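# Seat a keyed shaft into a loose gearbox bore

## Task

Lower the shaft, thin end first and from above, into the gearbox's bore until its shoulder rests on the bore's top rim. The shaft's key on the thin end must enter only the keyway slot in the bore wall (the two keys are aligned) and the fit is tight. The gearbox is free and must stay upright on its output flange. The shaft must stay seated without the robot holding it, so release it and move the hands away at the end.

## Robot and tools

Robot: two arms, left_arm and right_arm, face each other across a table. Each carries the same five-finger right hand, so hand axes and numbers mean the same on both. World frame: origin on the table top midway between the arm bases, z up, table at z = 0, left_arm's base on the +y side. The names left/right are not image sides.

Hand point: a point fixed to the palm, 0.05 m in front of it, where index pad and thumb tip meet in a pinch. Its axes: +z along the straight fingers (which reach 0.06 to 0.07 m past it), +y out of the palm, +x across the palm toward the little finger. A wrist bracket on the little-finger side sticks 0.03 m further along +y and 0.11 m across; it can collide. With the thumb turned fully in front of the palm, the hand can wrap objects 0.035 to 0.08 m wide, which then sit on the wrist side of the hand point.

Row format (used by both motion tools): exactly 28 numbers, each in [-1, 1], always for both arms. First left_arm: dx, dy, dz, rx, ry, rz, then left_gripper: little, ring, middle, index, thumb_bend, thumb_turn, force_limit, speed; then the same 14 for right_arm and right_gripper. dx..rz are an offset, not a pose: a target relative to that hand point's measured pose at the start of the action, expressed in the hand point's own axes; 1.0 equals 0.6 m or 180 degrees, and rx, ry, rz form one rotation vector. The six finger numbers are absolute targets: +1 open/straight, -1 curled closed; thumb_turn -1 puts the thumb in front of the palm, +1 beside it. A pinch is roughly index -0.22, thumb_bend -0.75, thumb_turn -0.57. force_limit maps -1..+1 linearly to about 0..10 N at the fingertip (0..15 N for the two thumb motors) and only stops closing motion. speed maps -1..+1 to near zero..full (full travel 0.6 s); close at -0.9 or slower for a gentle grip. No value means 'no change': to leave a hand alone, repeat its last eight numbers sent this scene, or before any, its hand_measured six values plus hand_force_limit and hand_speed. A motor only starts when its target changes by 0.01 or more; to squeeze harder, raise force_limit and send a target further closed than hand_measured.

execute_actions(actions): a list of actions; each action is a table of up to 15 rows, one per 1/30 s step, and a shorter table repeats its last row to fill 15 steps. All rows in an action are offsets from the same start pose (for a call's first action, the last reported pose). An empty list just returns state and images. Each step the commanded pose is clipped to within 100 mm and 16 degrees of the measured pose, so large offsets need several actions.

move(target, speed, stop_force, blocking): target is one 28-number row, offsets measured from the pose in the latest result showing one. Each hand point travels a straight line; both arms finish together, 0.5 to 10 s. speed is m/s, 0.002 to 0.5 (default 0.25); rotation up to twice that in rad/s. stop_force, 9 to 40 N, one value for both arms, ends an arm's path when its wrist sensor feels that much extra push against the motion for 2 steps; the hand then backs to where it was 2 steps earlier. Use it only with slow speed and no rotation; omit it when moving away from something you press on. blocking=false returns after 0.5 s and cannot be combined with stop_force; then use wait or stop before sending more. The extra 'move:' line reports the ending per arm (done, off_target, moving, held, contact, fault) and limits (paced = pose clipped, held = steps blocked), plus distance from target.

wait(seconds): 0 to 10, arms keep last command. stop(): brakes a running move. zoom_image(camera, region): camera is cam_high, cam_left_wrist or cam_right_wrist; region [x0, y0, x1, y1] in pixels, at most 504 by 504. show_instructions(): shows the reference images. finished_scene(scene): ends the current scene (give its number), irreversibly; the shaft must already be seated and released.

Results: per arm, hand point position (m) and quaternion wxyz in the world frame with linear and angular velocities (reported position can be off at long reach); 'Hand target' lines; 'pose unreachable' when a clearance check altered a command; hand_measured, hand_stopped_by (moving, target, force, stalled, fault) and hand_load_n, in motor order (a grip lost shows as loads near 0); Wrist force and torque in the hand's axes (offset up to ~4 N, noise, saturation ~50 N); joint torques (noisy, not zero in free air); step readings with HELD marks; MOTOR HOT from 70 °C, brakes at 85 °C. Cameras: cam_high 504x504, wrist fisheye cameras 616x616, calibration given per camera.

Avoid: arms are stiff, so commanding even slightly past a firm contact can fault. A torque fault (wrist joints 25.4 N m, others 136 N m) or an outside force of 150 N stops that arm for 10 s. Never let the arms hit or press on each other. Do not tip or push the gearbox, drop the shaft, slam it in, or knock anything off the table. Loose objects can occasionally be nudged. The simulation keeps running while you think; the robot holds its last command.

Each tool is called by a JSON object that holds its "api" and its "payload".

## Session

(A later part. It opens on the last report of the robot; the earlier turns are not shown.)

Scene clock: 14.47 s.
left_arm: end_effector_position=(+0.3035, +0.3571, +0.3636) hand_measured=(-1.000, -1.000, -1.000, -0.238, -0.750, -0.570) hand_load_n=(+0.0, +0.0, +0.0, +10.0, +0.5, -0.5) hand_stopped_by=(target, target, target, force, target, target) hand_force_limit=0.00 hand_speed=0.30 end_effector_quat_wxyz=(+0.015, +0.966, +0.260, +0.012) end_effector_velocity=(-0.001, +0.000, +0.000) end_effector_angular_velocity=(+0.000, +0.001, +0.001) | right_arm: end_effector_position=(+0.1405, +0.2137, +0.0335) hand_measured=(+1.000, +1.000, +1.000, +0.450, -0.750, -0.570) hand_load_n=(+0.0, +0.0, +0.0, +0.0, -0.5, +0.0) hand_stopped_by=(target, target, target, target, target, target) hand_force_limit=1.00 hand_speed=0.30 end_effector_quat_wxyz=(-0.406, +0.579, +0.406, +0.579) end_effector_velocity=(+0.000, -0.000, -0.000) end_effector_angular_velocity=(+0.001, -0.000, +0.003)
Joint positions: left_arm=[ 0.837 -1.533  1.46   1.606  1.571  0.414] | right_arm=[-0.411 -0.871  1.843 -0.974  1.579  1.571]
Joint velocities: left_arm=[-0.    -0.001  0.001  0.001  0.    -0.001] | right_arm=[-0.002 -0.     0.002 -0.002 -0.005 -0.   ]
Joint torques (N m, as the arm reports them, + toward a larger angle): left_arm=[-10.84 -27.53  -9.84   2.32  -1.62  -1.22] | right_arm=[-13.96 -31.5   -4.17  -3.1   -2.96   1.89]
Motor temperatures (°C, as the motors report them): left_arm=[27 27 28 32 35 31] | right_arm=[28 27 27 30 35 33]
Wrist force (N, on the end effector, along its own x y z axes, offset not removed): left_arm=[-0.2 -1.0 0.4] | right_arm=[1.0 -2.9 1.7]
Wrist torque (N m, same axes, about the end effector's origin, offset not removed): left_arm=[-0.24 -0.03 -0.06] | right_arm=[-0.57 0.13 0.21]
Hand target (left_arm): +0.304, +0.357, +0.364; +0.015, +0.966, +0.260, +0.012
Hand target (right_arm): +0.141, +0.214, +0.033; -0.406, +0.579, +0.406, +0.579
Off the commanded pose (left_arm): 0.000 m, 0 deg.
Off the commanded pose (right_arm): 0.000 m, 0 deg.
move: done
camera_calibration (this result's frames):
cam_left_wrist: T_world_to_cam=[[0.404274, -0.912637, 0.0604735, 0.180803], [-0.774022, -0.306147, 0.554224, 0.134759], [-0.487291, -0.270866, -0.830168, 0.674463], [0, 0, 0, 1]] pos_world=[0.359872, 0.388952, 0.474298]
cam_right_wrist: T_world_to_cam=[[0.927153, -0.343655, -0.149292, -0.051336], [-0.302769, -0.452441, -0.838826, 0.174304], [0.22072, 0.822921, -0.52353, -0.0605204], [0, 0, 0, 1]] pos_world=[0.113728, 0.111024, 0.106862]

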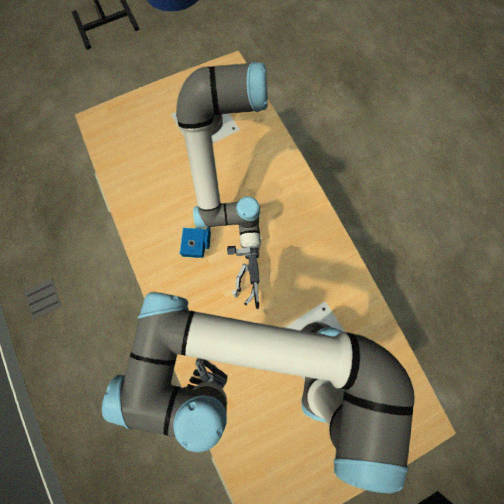

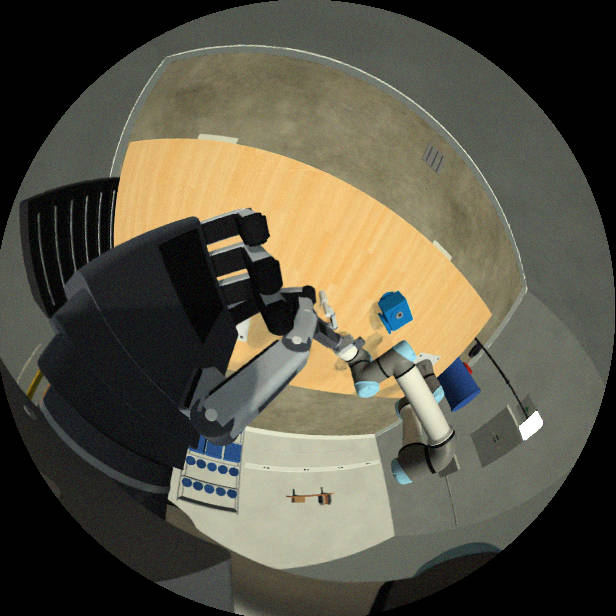

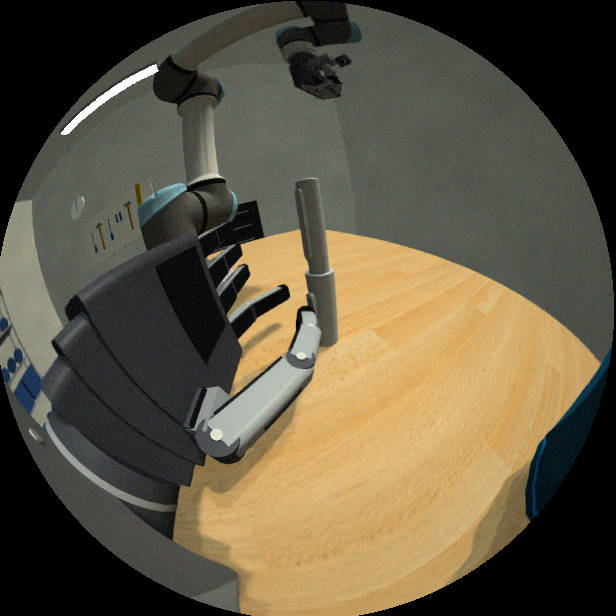

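{"api": "move", "payload": {"target": [0,0,0,0,0,0,-1,-1,-1,-1,-0.75,-0.57,0,0.3,0,0,-0.01,0,0,0,1,1,1,0.45,-0.75,-0.57,1,0.3], "speed": 0.03}}

{"api": "move", "payload": {"target": [0,0,0,0,0,0,-1,-1,-1,-1,-0.75,-0.57,0,0.3,0,0.025,0,0,0,0,1,1,1,0.45,-0.75,-0.57,1,0.3], "speed": 0.025}}

{"api": "zoom_image", "payload": {"camera": "cam_high", "region": [170,200,280,310]}}

{"api": "zoom_image", "payload": {"camera": "cam_right_wrist", "region": [240,240,380,380]}}

Scene clock: 15.40 s.
left_arm: end_effector_position=(+0.3035, +0.3571, +0.3636) hand_measured=(-1.000, -1.000, -1.000, -0.238, -0.750, -0.570) hand_load_n=(+0.0, +0.0, +0.0, +10.0, +0.5, -0.5) hand_stopped_by=(target, target, target, force, target, target) hand_force_limit=0.00 hand_speed=0.30 end_effector_quat_wxyz=(+0.015, +0.966, +0.260, +0.012) end_effector_velocity=(+0.000, -0.001, -0.000) end_effector_angular_velocity=(-0.001, -0.000, -0.000) | right_arm: end_effector_position=(+0.1386, +0.2081, +0.0335) hand_measured=(+1.000, +1.000, +1.000, +0.450, -0.750, -0.570) hand_load_n=(+0.0, +0.0, +0.0, +0.0, +0.0, +0.0) hand_stopped_by=(target, target, target, target, target, target) hand_force_limit=1.00 hand_speed=0.30 end_effector_quat_wxyz=(-0.406, +0.579, +0.406, +0.579) end_effector_velocity=(-0.001, -0.001, -0.000) end_effector_angular_velocity=(-0.001, +0.000, -0.000)
Joint positions: left_arm=[ 0.837 -1.533  1.46   1.606  1.571  0.414] | right_arm=[-0.411 -0.879  1.861 -0.984  1.58   1.571]
Joint velocities: left_arm=[-0.001  0.001 -0.001 -0.001  0.001 -0.001] | right_arm=[ 0.001 -0.002  0.004 -0.002  0.001  0.   ]
Joint torques (N m, as the arm reports them, + toward a larger angle): left_arm=[-10.77 -27.33  -9.65   2.2   -1.73  -1.29] | right_arm=[ 12.89 -44.37  -3.95  -3.12   2.8    1.7 ]
Motor temperatures (°C, as the motors report them): left_arm=[27 27 28 32 35 31] | right_arm=[28 27 27 30 35 33]
Wrist force (N, on the end effector, along its own x y z axes, offset not removed): left_arm=[-1.5 0.5 -0.4] | right_arm=[-2.0 0.3 3.3]
Wrist torque (N m, same axes, about the end effector's origin, offset not removed): left_arm=[0.27 0.05 -0.10] | right_arm=[-0.29 0.22 0.09]
Hand target (left_arm): +0.304, +0.357, +0.364; +0.015, +0.966, +0.260, +0.012
Hand target (right_arm): +0.138, +0.208, +0.033; -0.406, +0.579, +0.406, +0.579
Off the commanded pose (left_arm): 0.000 m, 0 deg.
Off the commanded pose (right_arm): 0.000 m, 0 deg.
move: done
camera_calibration (this result's frames):
cam_left_wrist: T_world_to_cam=[[0.404274, -0.912637, 0.0604737, 0.180802], [-0.774022, -0.306147, 0.554224, 0.134759], [-0.487291, -0.270866, -0.830168, 0.674463], [0, 0, 0, 1]] pos_world=[0.359872, 0.388952, 0.474298]
cam_right_wrist: T_world_to_cam=[[0.927079, -0.343855, -0.149295, -0.051483], [-0.302871, -0.452382, -0.838821, 0.171207], [0.220894, 0.82287, -0.523537, -0.0555468], [0, 0, 0, 1]] pos_world=[0.111852, 0.105456, 0.106845]

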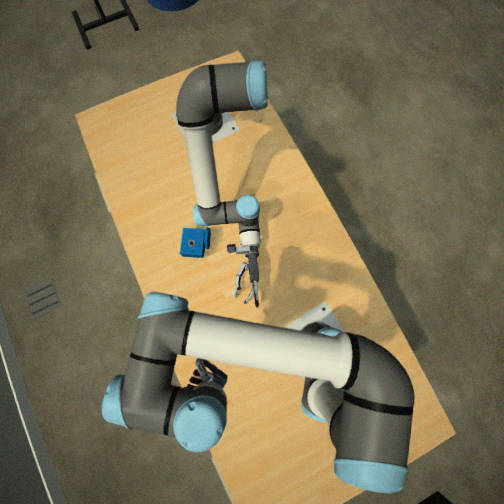

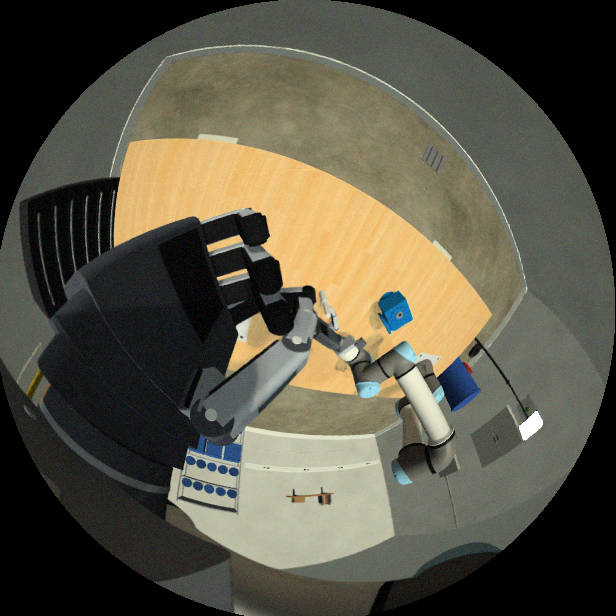

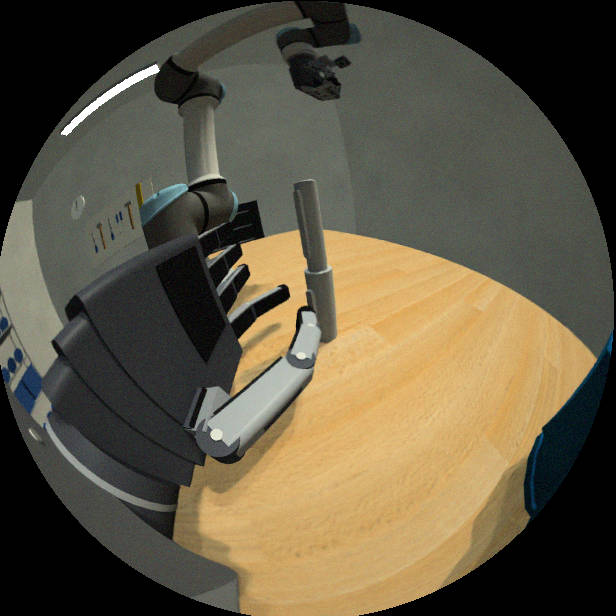

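Scene clock: 16.30 s.
left_arm: end_effector_position=(+0.3035, +0.3571, +0.3636) hand_measured=(-1.000, -1.000, -1.000, -0.238, -0.750, -0.570) hand_load_n=(+0.0, +0.0, +0.0, +10.0, +0.5, -0.5) hand_stopped_by=(target, target, target, force, target, target) hand_force_limit=0.00 hand_speed=0.30 end_effector_quat_wxyz=(+0.015, +0.966, +0.260, +0.012) end_effector_velocity=(-0.000, +0.000, -0.000) end_effector_angular_velocity=(+0.002, +0.003, +0.001) | right_arm: end_effector_position=(+0.1526, +0.2030, +0.0335) hand_measured=(+1.000, +1.000, +1.000, +0.450, -0.750, -0.570) hand_load_n=(+0.0, +0.0, +0.0, +0.0, +0.0, +0.0) hand_stopped_by=(target, target, target, target, target, target) hand_force_limit=1.00 hand_speed=0.30 end_effector_quat_wxyz=(-0.406, +0.579, +0.406, +0.579) end_effector_velocity=(+0.002, -0.001, -0.000) end_effector_angular_velocity=(+0.000, +0.000, -0.002)
Joint positions: left_arm=[ 0.837 -1.533  1.46   1.606  1.571  0.414] | right_arm=[-0.441 -0.884  1.873 -0.99   1.549  1.571]
Joint velocities: left_arm=[ 0.     0.001  0.     0.002  0.    -0.001] | right_arm=[-0.003 -0.     0.001 -0.001 -0.001  0.   ]
Joint torques (N m, as the arm reports them, + toward a larger angle): left_arm=[-11.5  -27.21 -10.1    2.09  -1.6   -1.36] | right_arm=[-13.85 -45.05  -3.94  -3.29  -2.89   1.9 ]
Motor temperatures (°C, as the motors report them): left_arm=[27 27 28 32 35 31] | right_arm=[28 27 27 30 35 33]
Wrist force (N, on the end effector, along its own x y z axes, offset not removed): left_arm=[-3.3 -2.9 4.1] | right_arm=[-1.3 1.4 0.3]
Wrist torque (N m, same axes, about the end effector's origin, offset not removed): left_arm=[-0.56 0.30 -0.32] | right_arm=[0.12 0.45 0.15]
Hand target (left_arm): +0.304, +0.357, +0.364; +0.015, +0.966, +0.260, +0.012
Hand target (right_arm): +0.153, +0.203, +0.034; -0.406, +0.579, +0.406, +0.579
Off the commanded pose (left_arm): 0.000 m, 0 deg.
Off the commanded pose (right_arm): 0.000 m, 0 deg.
move: done
camera_calibration (this result's frames):
cam_left_wrist: T_world_to_cam=[[0.404274, -0.912637, 0.0604735, 0.180803], [-0.774022, -0.306147, 0.554223, 0.134759], [-0.487291, -0.270866, -0.830168, 0.674463], [0, 0, 0, 1]] pos_world=[0.359872, 0.388952, 0.474298]
cam_right_wrist: T_world_to_cam=[[0.927069, -0.343867, -0.149328, -0.0662183], [-0.302904, -0.452369, -0.838816, 0.173164], [0.22089, 0.822872, -0.523536, -0.054444], [0, 0, 0, 1]] pos_world=[0.125867, 0.100364, 0.106861]

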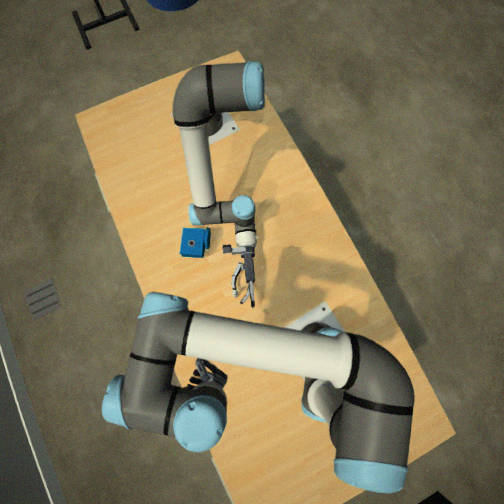

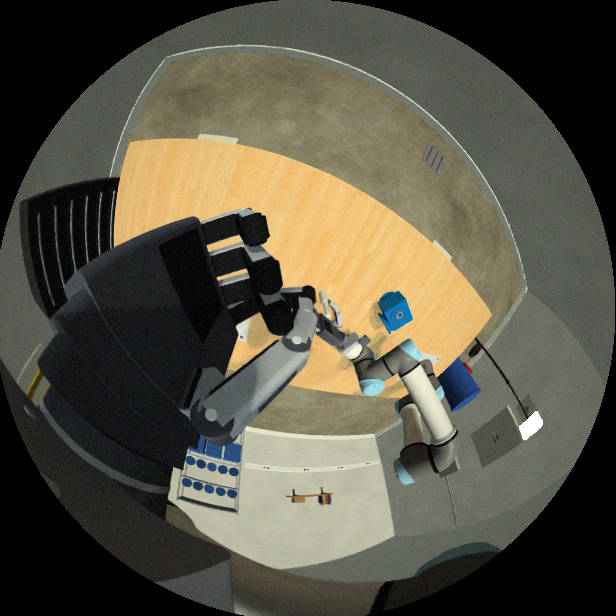

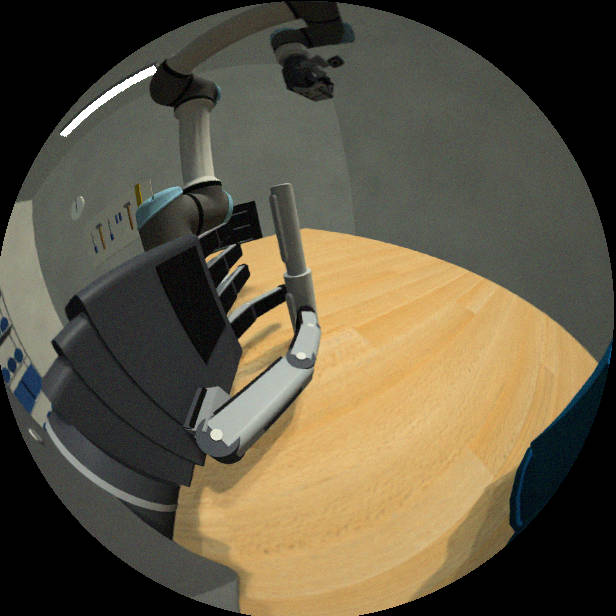

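Region (170, 200, 280, 310) of cam_high's 504x504 image, scaled by 4.582, with more detail than that image has.

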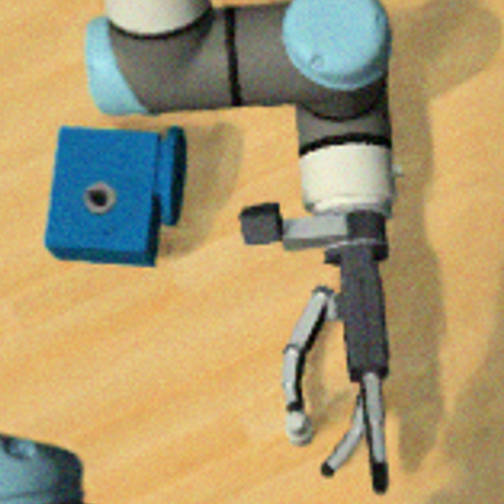

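Region (240, 240, 380, 380) of cam_right_wrist's 616x616 image, scaled by 3.600, with more detail than that image has.

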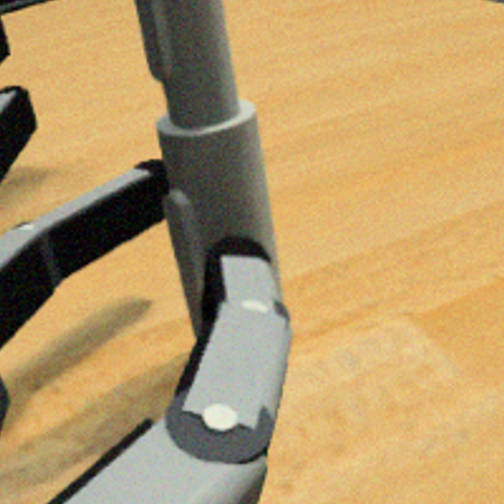

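{"api": "move", "payload": {"target": [0,0,0,0,0,0,-1,-1,-1,-1,-0.75,-0.57,0,0.3,-0.005,0.002,0.006,0,0,0,1,1,1,0.25,-0.75,-0.57,1,-0.5], "speed": 0.015}}

{"api": "move", "payload": {"target": [0,0,0,0,0,0,-1,-1,-1,-1,-0.75,-0.57,0,0.3,0,0,0,0,0,0,1,1,1,-0.5,-0.75,-0.57,1,-0.88]}}

{"api": "move", "payload": {"target": [0,0,0,0,0,0,-1,-1,-1,-1,-0.75,-0.57,0,0.3,0.01,0,0,0,0,0,1,1,1,-0.55,-0.75,-0.57,1,-0.88], "speed": 0.02}}

{"api": "zoom_image", "payload": {"camera": "cam_right_wrist", "region": [200,160,400,360]}}

Scene clock: 17.23 s.
left_arm: end_effector_position=(+0.3035, +0.3571, +0.3636) hand_measured=(-1.000, -1.000, -1.000, -0.238, -0.750, -0.570) hand_load_n=(+0.0, +0.0, +0.0, +10.0, +0.5, -0.5) hand_stopped_by=(target, target, target, force, target, target) hand_force_limit=0.00 hand_speed=0.30 end_effector_quat_wxyz=(+0.015, +0.966, +0.260, +0.012) end_effector_velocity=(+0.000, -0.000, -0.001) end_effector_angular_velocity=(+0.001, +0.002, -0.001) | right_arm: end_effector_position=(+0.1549, +0.2059, +0.0306) hand_measured=(+1.000, +1.000, +1.000, +0.250, -0.750, -0.570) hand_load_n=(+0.0, +0.0, +0.0, +0.0, +0.0, +0.0) hand_stopped_by=(target, target, target, target, target, target) hand_force_limit=1.00 hand_speed=-0.50 end_effector_quat_wxyz=(-0.406, +0.579, +0.406, +0.579) end_effector_velocity=(+0.001, +0.001, -0.001) end_effector_angular_velocity=(+0.000, -0.000, -0.001)
Joint positions: left_arm=[ 0.837 -1.533  1.46   1.606  1.571  0.414] | right_arm=[-0.444 -0.874  1.863 -0.991  1.547  1.571]
Joint velocities: left_arm=[ 0.     0.002  0.001 -0.     0.     0.001] | right_arm=[-0.001  0.003 -0.003  0.     0.    -0.   ]
Joint torques (N m, as the arm reports them, + toward a larger angle): left_arm=[-11.39 -27.1   -9.86   2.15  -1.48  -1.27] | right_arm=[-14.28 -29.67 -24.78  -3.12  -3.04   1.89]
Motor temperatures (°C, as the motors report them): left_arm=[27 27 28 32 35 31] | right_arm=[28 27 27 30 35 33]
Wrist force (N, on the end effector, along its own x y z axes, offset not removed): left_arm=[-1.0 1.1 0.3] | right_arm=[2.0 -1.4 1.0]
Wrist torque (N m, same axes, about the end effector's origin, offset not removed): left_arm=[0.13 -0.02 -0.17] | right_arm=[-0.64 -0.15 0.26]
Hand target (left_arm): +0.304, +0.357, +0.364; +0.015, +0.966, +0.260, +0.012
Hand target (right_arm): +0.155, +0.206, +0.031; -0.406, +0.579, +0.406, +0.579
Off the commanded pose (left_arm): 0.000 m, 0 deg.
Off the commanded pose (right_arm): 0.000 m, 0 deg.
move: done
camera_calibration (this result's frames):
cam_left_wrist: T_world_to_cam=[[0.404274, -0.912637, 0.0604737, 0.180803], [-0.774022, -0.306147, 0.554224, 0.134759], [-0.487291, -0.270866, -0.830168, 0.674463], [0, 0, 0, 1]] pos_world=[0.359872, 0.388952, 0.474298]
cam_right_wrist: T_world_to_cam=[[0.927067, -0.34387, -0.149331, -0.067803], [-0.302909, -0.452371, -0.838813, 0.172725], [0.220889, 0.82287, -0.523539, -0.0588915], [0, 0, 0, 1]] pos_world=[0.128186, 0.10328, 0.103927]

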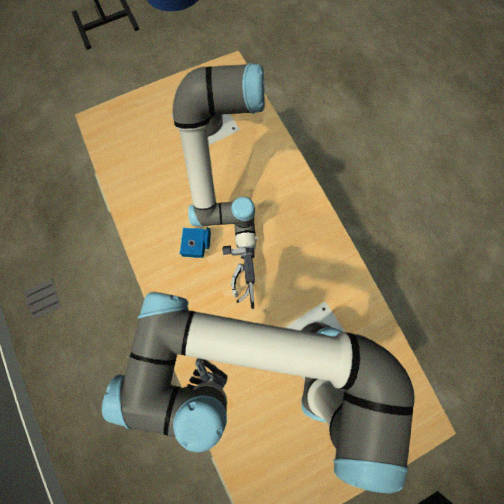

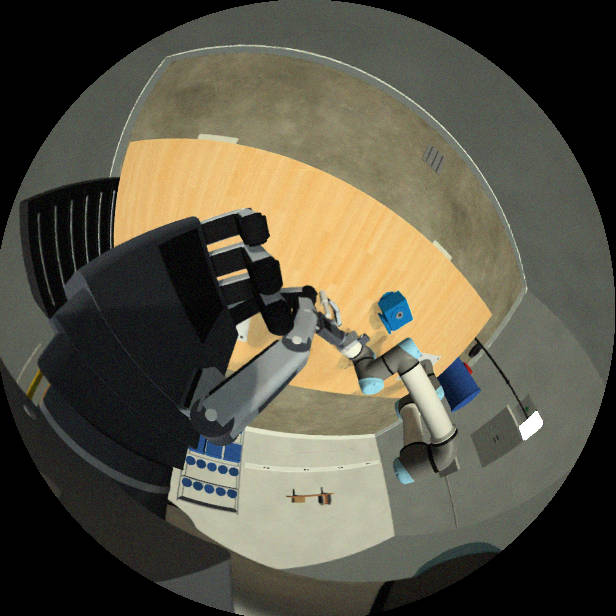

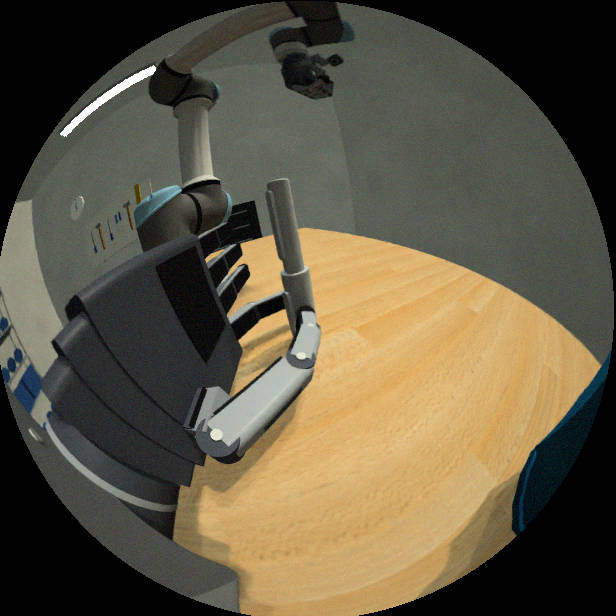

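Scene clock: 18.40 s.
left_arm: end_effector_position=(+0.3035, +0.3571, +0.3636) hand_measured=(-1.000, -1.000, -1.000, -0.238, -0.750, -0.570) hand_load_n=(+0.0, +0.0, +0.0, +10.0, +0.5, -0.5) hand_stopped_by=(target, target, target, force, target, target) hand_force_limit=0.00 hand_speed=0.30 end_effector_quat_wxyz=(+0.015, +0.966, +0.260, +0.012) end_effector_velocity=(+0.000, +0.000, -0.000) end_effector_angular_velocity=(+0.000, -0.001, -0.000) | right_arm: end_effector_position=(+0.1549, +0.2059, +0.0306) hand_measured=(+1.000, +1.000, +1.000, +0.068, -0.748, -0.570) hand_load_n=(+0.0, +0.0, +0.0, +10.5, +4.5, -1.0) hand_stopped_by=(target, target, target, force, target, target) hand_force_limit=1.00 hand_speed=-0.88 end_effector_quat_wxyz=(-0.406, +0.579, +0.406, +0.579) end_effector_velocity=(+0.001, -0.000, +0.000) end_effector_angular_velocity=(+0.001, +0.000, -0.001)
Joint positions: left_arm=[ 0.837 -1.533  1.46   1.606  1.571  0.414] | right_arm=[-0.444 -0.874  1.863 -0.991  1.547  1.571]
Joint velocities: left_arm=[ 0.    -0.001  0.001 -0.001 -0.001  0.001] | right_arm=[-0.001  0.     0.    -0.001 -0.     0.   ]
Joint torques (N m, as the arm reports them, + toward a larger angle): left_arm=[-11.16 -27.14 -10.13   2.17  -1.42  -1.33] | right_arm=[-10.64 -45.18  -3.78  -2.7   -1.23   1.74]
Motor temperatures (°C, as the motors report them): left_arm=[27 27 28 32 35 31] | right_arm=[28 27 27 30 35 33]
Wrist force (N, on the end effector, along its own x y z axes, offset not removed): left_arm=[-0.4 0.2 0.8] | right_arm=[-0.3 -1.0 4.4]
Wrist torque (N m, same axes, about the end effector's origin, offset not removed): left_arm=[-0.08 0.08 0.09] | right_arm=[-0.29 -0.04 0.15]
Hand target (left_arm): +0.304, +0.357, +0.364; +0.015, +0.966, +0.260, +0.012
Hand target (right_arm): +0.155, +0.206, +0.031; -0.406, +0.579, +0.406, +0.579
Off the commanded pose (left_arm): 0.000 m, 0 deg.
Off the commanded pose (right_arm): 0.000 m, 0 deg.
move: done
camera_calibration (this result's frames):
cam_left_wrist: T_world_to_cam=[[0.404274, -0.912637, 0.0604739, 0.180802], [-0.774022, -0.306147, 0.554223, 0.134759], [-0.48729, -0.270866, -0.830168, 0.674463], [0, 0, 0, 1]] pos_world=[0.359872, 0.388952, 0.474298]
cam_right_wrist: T_world_to_cam=[[0.927068, -0.343867, -0.149333, -0.0678106], [-0.302905, -0.452356, -0.838822, 0.172734], [0.220891, 0.822879, -0.523524, -0.0588967], [0, 0, 0, 1]] pos_world=[0.128197, 0.103284, 0.103933]

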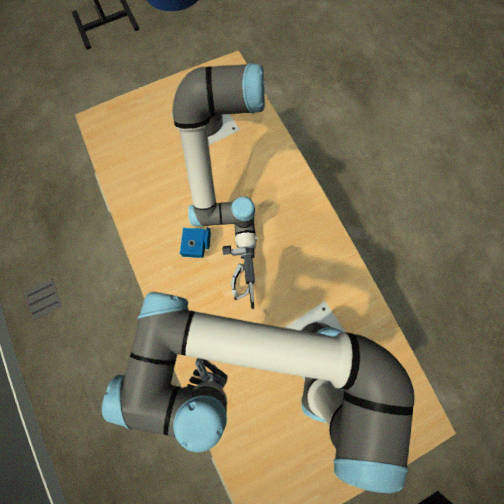

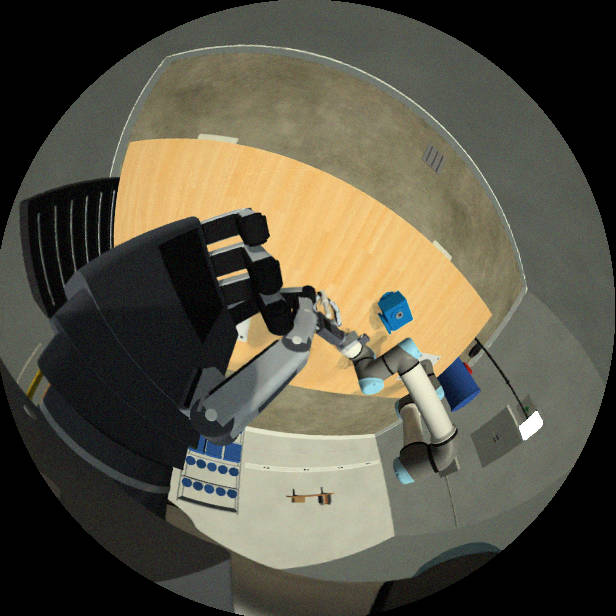

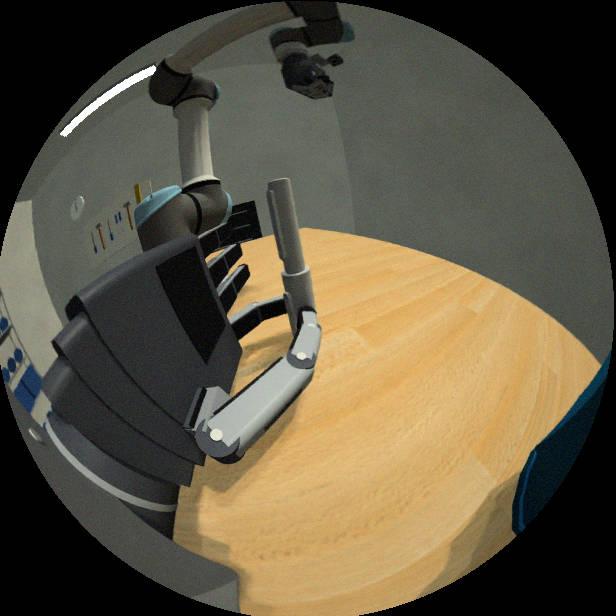

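Scene clock: 19.10 s.
left_arm: end_effector_position=(+0.3035, +0.3571, +0.3636) hand_measured=(-1.000, -1.000, -1.000, -0.238, -0.750, -0.570) hand_load_n=(+0.0, +0.0, +0.0, +10.0, +0.5, -0.5) hand_stopped_by=(target, target, target, force, target, target) hand_force_limit=0.00 hand_speed=0.30 end_effector_quat_wxyz=(+0.015, +0.966, +0.260, +0.012) end_effector_velocity=(-0.000, +0.001, -0.001) end_effector_angular_velocity=(+0.002, +0.002, -0.001) | right_arm: end_effector_position=(+0.1549, +0.2059, +0.0365) hand_measured=(+1.000, +1.000, +1.000, +0.068, -0.748, -0.570) hand_load_n=(+0.0, +0.0, +0.0, +10.0, +5.0, -0.5) hand_stopped_by=(target, target, target, force, target, target) hand_force_limit=1.00 hand_speed=-0.88 end_effector_quat_wxyz=(-0.406, +0.579, +0.406, +0.579) end_effector_velocity=(+0.000, -0.000, +0.002) end_effector_angular_velocity=(+0.001, +0.000, -0.001)
Joint positions: left_arm=[ 0.837 -1.533  1.46   1.606  1.571  0.414] | right_arm=[-0.444 -0.886  1.863 -0.979  1.547  1.571]
Joint velocities: left_arm=[ 0.     0.     0.002  0.001 -0.001  0.001] | right_arm=[-0.    -0.003 -0.     0.003  0.     0.001]
Joint torques (N m, as the arm reports them, + toward a larger angle): left_arm=[-10.62 -26.97  -9.96   2.09  -1.54  -1.33] | right_arm=[ -9.07 -46.27  -8.04  -0.91  -0.64   1.5 ]
Motor temperatures (°C, as the motors report them): left_arm=[27 27 28 32 35 31] | right_arm=[28 27 27 30 35 33]
Wrist force (N, on the end effector, along its own x y z axes, offset not removed): left_arm=[-4.8 -0.1 -0.5] | right_arm=[-3.2 -1.5 2.1]
Wrist torque (N m, same axes, about the end effector's origin, offset not removed): left_arm=[0.12 0.77 -0.30] | right_arm=[-0.50 0.23 0.06]
Hand target (left_arm): +0.304, +0.357, +0.364; +0.015, +0.966, +0.260, +0.012
Hand target (right_arm): +0.155, +0.206, +0.037; -0.406, +0.579, +0.406, +0.579
Off the commanded pose (left_arm): 0.000 m, 0 deg.
Off the commanded pose (right_arm): 0.000 m, 0 deg.
move: done
camera_calibration (this result's frames):
cam_left_wrist: T_world_to_cam=[[0.404274, -0.912637, 0.0604736, 0.180803], [-0.774022, -0.306147, 0.554223, 0.134759], [-0.487291, -0.270866, -0.830168, 0.674463], [0, 0, 0, 1]] pos_world=[0.359872, 0.388952, 0.474298]
cam_right_wrist: T_world_to_cam=[[0.927067, -0.34387, -0.149334, -0.0669321], [-0.302914, -0.452376, -0.838808, 0.177649], [0.220886, 0.822866, -0.523546, -0.0557924], [0, 0, 0, 1]] pos_world=[0.128187, 0.103258, 0.109808]

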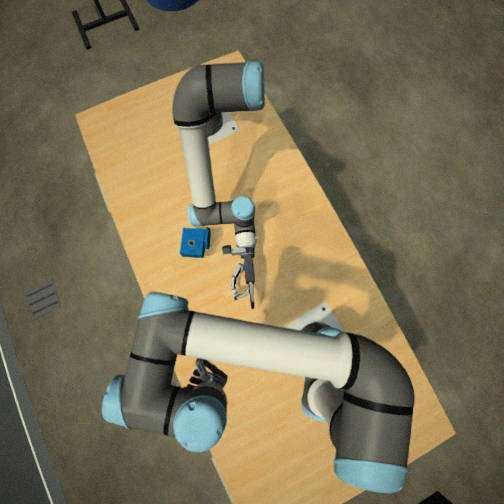

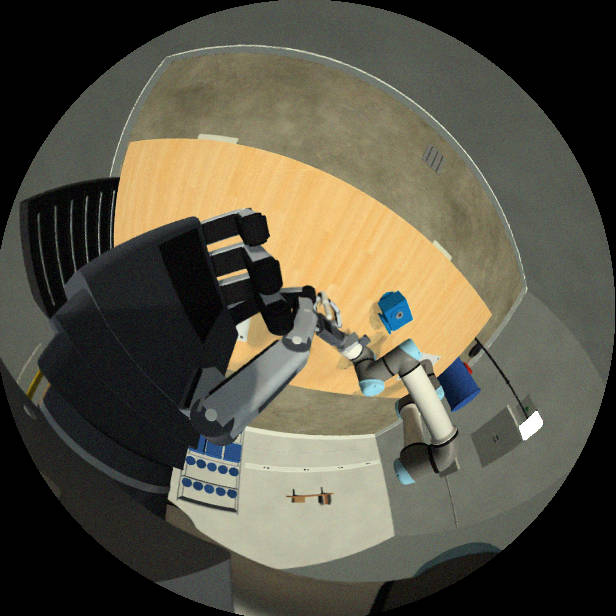

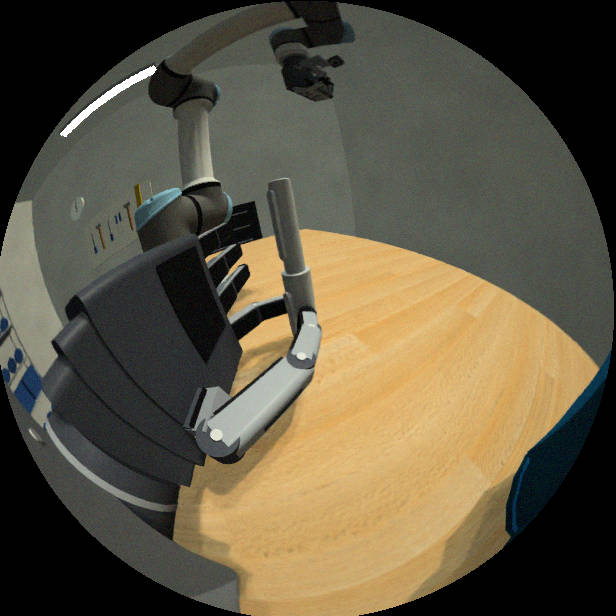

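Region (200, 160, 400, 360) of cam_right_wrist's 616x616 image, scaled by 2.520, with more detail than that image has.

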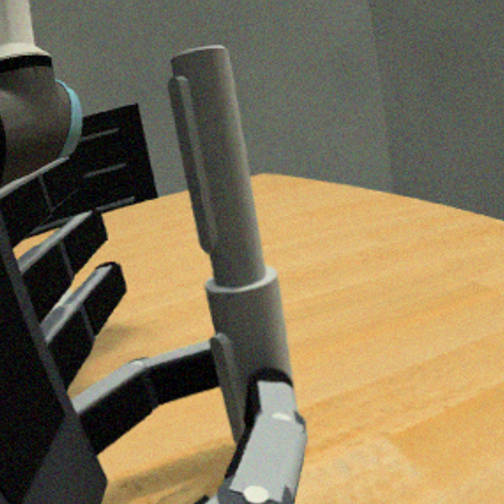

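{"api": "move", "payload": {"target": [0,0,0,0,0,0,-1,-1,-1,-1,-0.75,-0.57,0,0.3,0.33,0.05,-0.12,0,0,0,1,1,1,-0.55,-0.75,-0.57,1,-0.88], "speed": 0.2}}

{"api": "move", "payload": {"target": [0,0,0,0,0,0,-1,-1,-1,-1,-0.75,-0.57,0,0.3,0,0.04,-0.2,0,0,0.96,1,1,1,-0.5,-0.75,-0.57,1,-0.88], "speed": 0.4}}

Scene clock: 20.87 s.
left_arm: end_effector_position=(+0.3035, +0.3571, +0.3636) hand_measured=(-1.000, -1.000, -1.000, -0.238, -0.750, -0.570) hand_load_n=(+0.0, +0.0, +0.0, +10.0, +0.5, -0.5) hand_stopped_by=(target, target, target, force, target, target) hand_force_limit=0.00 hand_speed=0.30 end_effector_quat_wxyz=(+0.015, +0.966, +0.260, +0.012) end_effector_velocity=(-0.000, +0.001, -0.000) end_effector_angular_velocity=(+0.001, +0.001, -0.001) | right_arm: end_effector_position=(+0.1582, +0.1276, +0.2343) hand_measured=(+1.000, +1.000, +1.000, +0.068, -0.748, -0.570) hand_load_n=(+0.0, +0.0, +0.0, +10.0, +5.0, -0.5) hand_stopped_by=(target, target, target, force, target, target) hand_force_limit=1.00 hand_speed=-0.88 end_effector_quat_wxyz=(-0.406, +0.579, +0.406, +0.579) end_effector_velocity=(-0.000, -0.000, +0.002) end_effector_angular_velocity=(-0.001, -0.000, +0.002)
Joint positions: left_arm=[ 0.837 -1.533  1.46   1.606  1.571  0.414] | right_arm=[-0.52  -1.382  1.964 -0.583  1.47   1.571]
Joint velocities: left_arm=[ 0.001  0.     0.001  0.    -0.     0.002] | right_arm=[-0.001 -0.004 -0.002  0.006 -0.003 -0.   ]
Joint torques (N m, as the arm reports them, + toward a larger angle): left_arm=[-11.02 -27.11 -10.02   2.14  -1.68  -1.24] | right_arm=[-14.26 -33.11 -32.31  -1.    -2.98   1.72]
Motor temperatures (°C, as the motors report them): left_arm=[27 27 28 32 35 31] | right_arm=[28 27 27 30 35 33]
Wrist force (N, on the end effector, along its own x y z axes, offset not removed): left_arm=[-1.1 -2.4 0.3] | right_arm=[-3.8 1.5 3.4]
Wrist torque (N m, same axes, about the end effector's origin, offset not removed): left_arm=[-0.28 0.02 -0.09] | right_arm=[-0.11 0.20 0.08]
Hand target (left_arm): +0.304, +0.357, +0.364; +0.015, +0.966, +0.260, +0.012
Hand target (right_arm): +0.158, +0.128, +0.234; -0.406, +0.579, +0.406, +0.579
Off the commanded pose (left_arm): 0.000 m, 0 deg.
Off the commanded pose (right_arm): 0.000 m, 0 deg.
move: done
camera_calibration (this result's frames):
cam_left_wrist: T_world_to_cam=[[0.404274, -0.912637, 0.0604735, 0.180803], [-0.774022, -0.306147, 0.554224, 0.134759], [-0.487291, -0.270866, -0.830168, 0.674463], [0, 0, 0, 1]] pos_world=[0.359872, 0.388952, 0.474298]
cam_right_wrist: T_world_to_cam=[[0.927049, -0.343883, -0.149416, -0.0672685], [-0.302983, -0.452333, -0.838806, 0.309152], [0.220865, 0.822885, -0.523525, 0.111493], [0, 0, 0, 1]] pos_world=[0.131404, 0.0249609, 0.307637]

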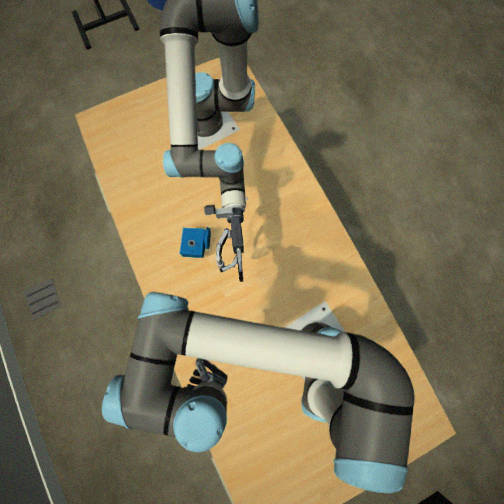

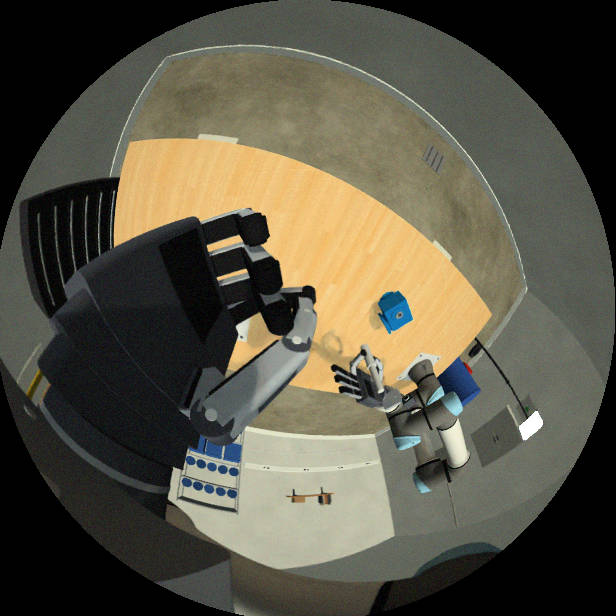

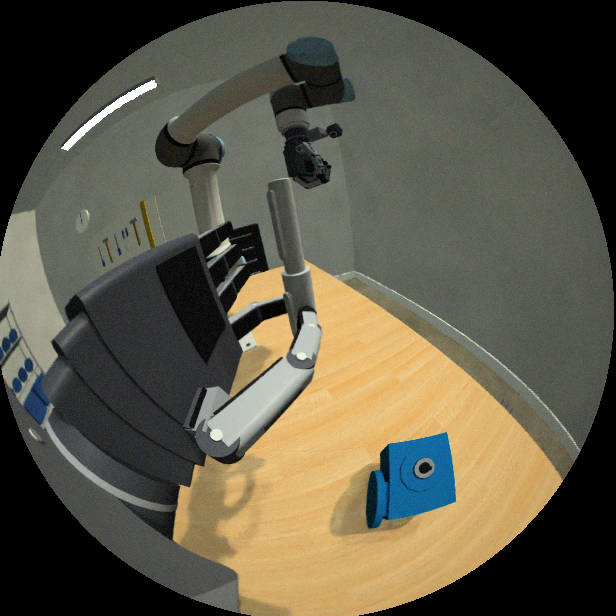

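Scene clock: 25.17 s.
left_arm: end_effector_position=(+0.3035, +0.3571, +0.3636) hand_measured=(-1.000, -1.000, -1.000, -0.238, -0.750, -0.570) hand_load_n=(+0.0, +0.0, +0.0, +10.0, +0.5, -0.5) hand_stopped_by=(target, target, target, force, target, target) hand_force_limit=0.00 hand_speed=0.30 end_effector_quat_wxyz=(+0.015, +0.966, +0.260, +0.012) end_effector_velocity=(-0.000, -0.000, +0.000) end_effector_angular_velocity=(-0.000, +0.001, +0.001) | right_arm: end_effector_position=(+0.1400, +0.0065, +0.2343) hand_measured=(+1.000, +1.000, +1.000, +0.068, -0.750, -0.570) hand_load_n=(+0.0, +0.0, +0.0, +0.0, +0.0, +0.0) hand_stopped_by=(target, target, target, force, target, target) hand_force_limit=1.00 hand_speed=-0.88 end_effector_quat_wxyz=(+0.604, -0.441, +0.552, +0.369) end_effector_velocity=(+0.000, -0.000, -0.000) end_effector_angular_velocity=(+0.004, +0.006, -0.001)
Joint positions: left_arm=[ 0.837 -1.533  1.46   1.606  1.571  0.414] | right_arm=[-1.059 -1.581  2.365 -0.786  0.931  4.588]
Joint velocities: left_arm=[-0.    -0.    -0.     0.001  0.001 -0.001] | right_arm=[ 0.     0.002  0.002 -0.006  0.001  0.009]
Joint torques (N m, as the arm reports them, + toward a larger angle): left_arm=[-11.06 -26.67 -10.22   2.26  -1.53  -1.33] | right_arm=[ 3.67 -5.58 -6.98 -3.16  2.88  1.94]
Motor temperatures (°C, as the motors report them): left_arm=[27 27 28 32 35 31] | right_arm=[28 27 27 30 35 33]
Wrist force (N, on the end effector, along its own x y z axes, offset not removed): left_arm=[-2.0 2.2 4.0] | right_arm=[-2.5 -0.6 2.2]
Wrist torque (N m, same axes, about the end effector's origin, offset not removed): left_arm=[0.22 0.15 -0.05] | right_arm=[-0.23 0.36 0.06]
Hand target (left_arm): +0.304, +0.357, +0.364; +0.015, +0.966, +0.260, +0.012
Hand target (right_arm): +0.140, +0.007, +0.234; +0.604, -0.441, +0.552, +0.369
Off the commanded pose (left_arm): 0.000 m, 0 deg.
Off the commanded pose (right_arm): 0.000 m, 0 deg.
move: done
camera_calibration (this result's frames):
cam_left_wrist: T_world_to_cam=[[0.404274, -0.912637, 0.0604737, 0.180803], [-0.774022, -0.306147, 0.554223, 0.134759], [-0.487291, -0.270866, -0.830168, 0.674463], [0, 0, 0, 1]] pos_world=[0.359872, 0.388952, 0.474298]
cam_right_wrist: T_world_to_cam=[[-0.942262, 0.333993, 0.0243286, 0.124466], [-0.158084, -0.507678, 0.84692, -0.165987], [0.295216, 0.794174, 0.531164, -0.0421545], [0, 0, 0, 1]] pos_world=[0.103485, -0.0923608, 0.159941]

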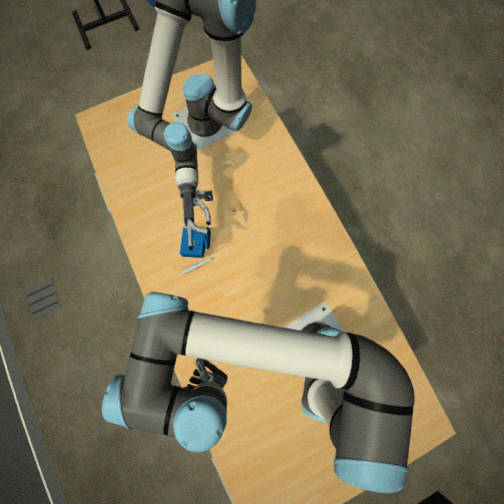

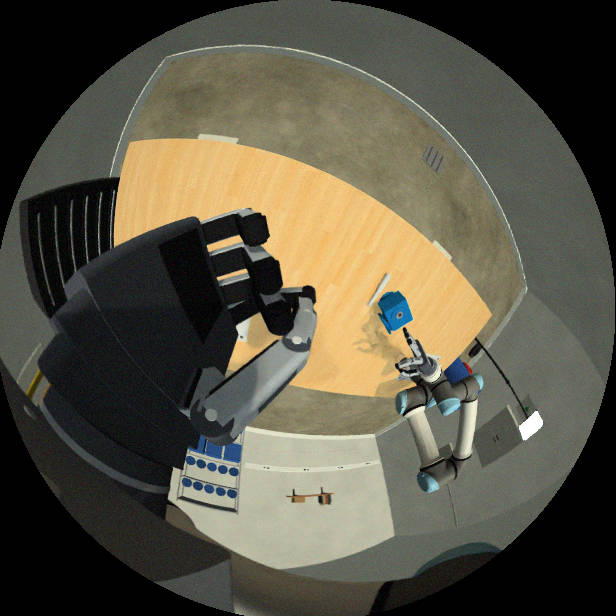

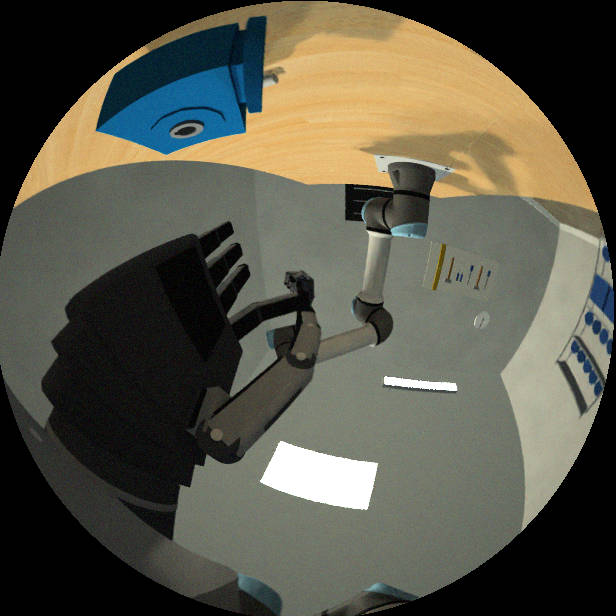

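Dropped. Use the proven method.

{"api": "zoom_image", "payload": {"camera": "cam_left_wrist", "region": [350,265,420,335]}}

{"api": "zoom_image", "payload": {"camera": "cam_high", "region": [165,220,225,280]}}

Region (350, 265, 420, 335) of cam_left_wrist's 616x616 image, scaled by 7.200, with more detail than that image has.

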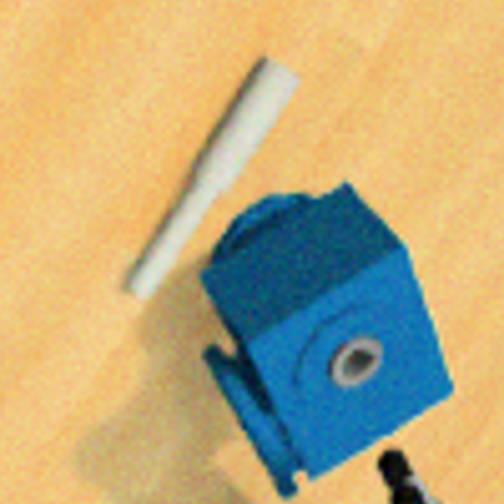

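Region (165, 220, 225, 280) of cam_high's 504x504 image, scaled by 8.400, with more detail than that image has.

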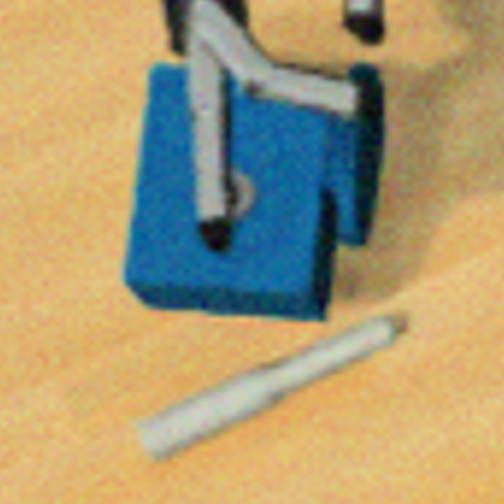

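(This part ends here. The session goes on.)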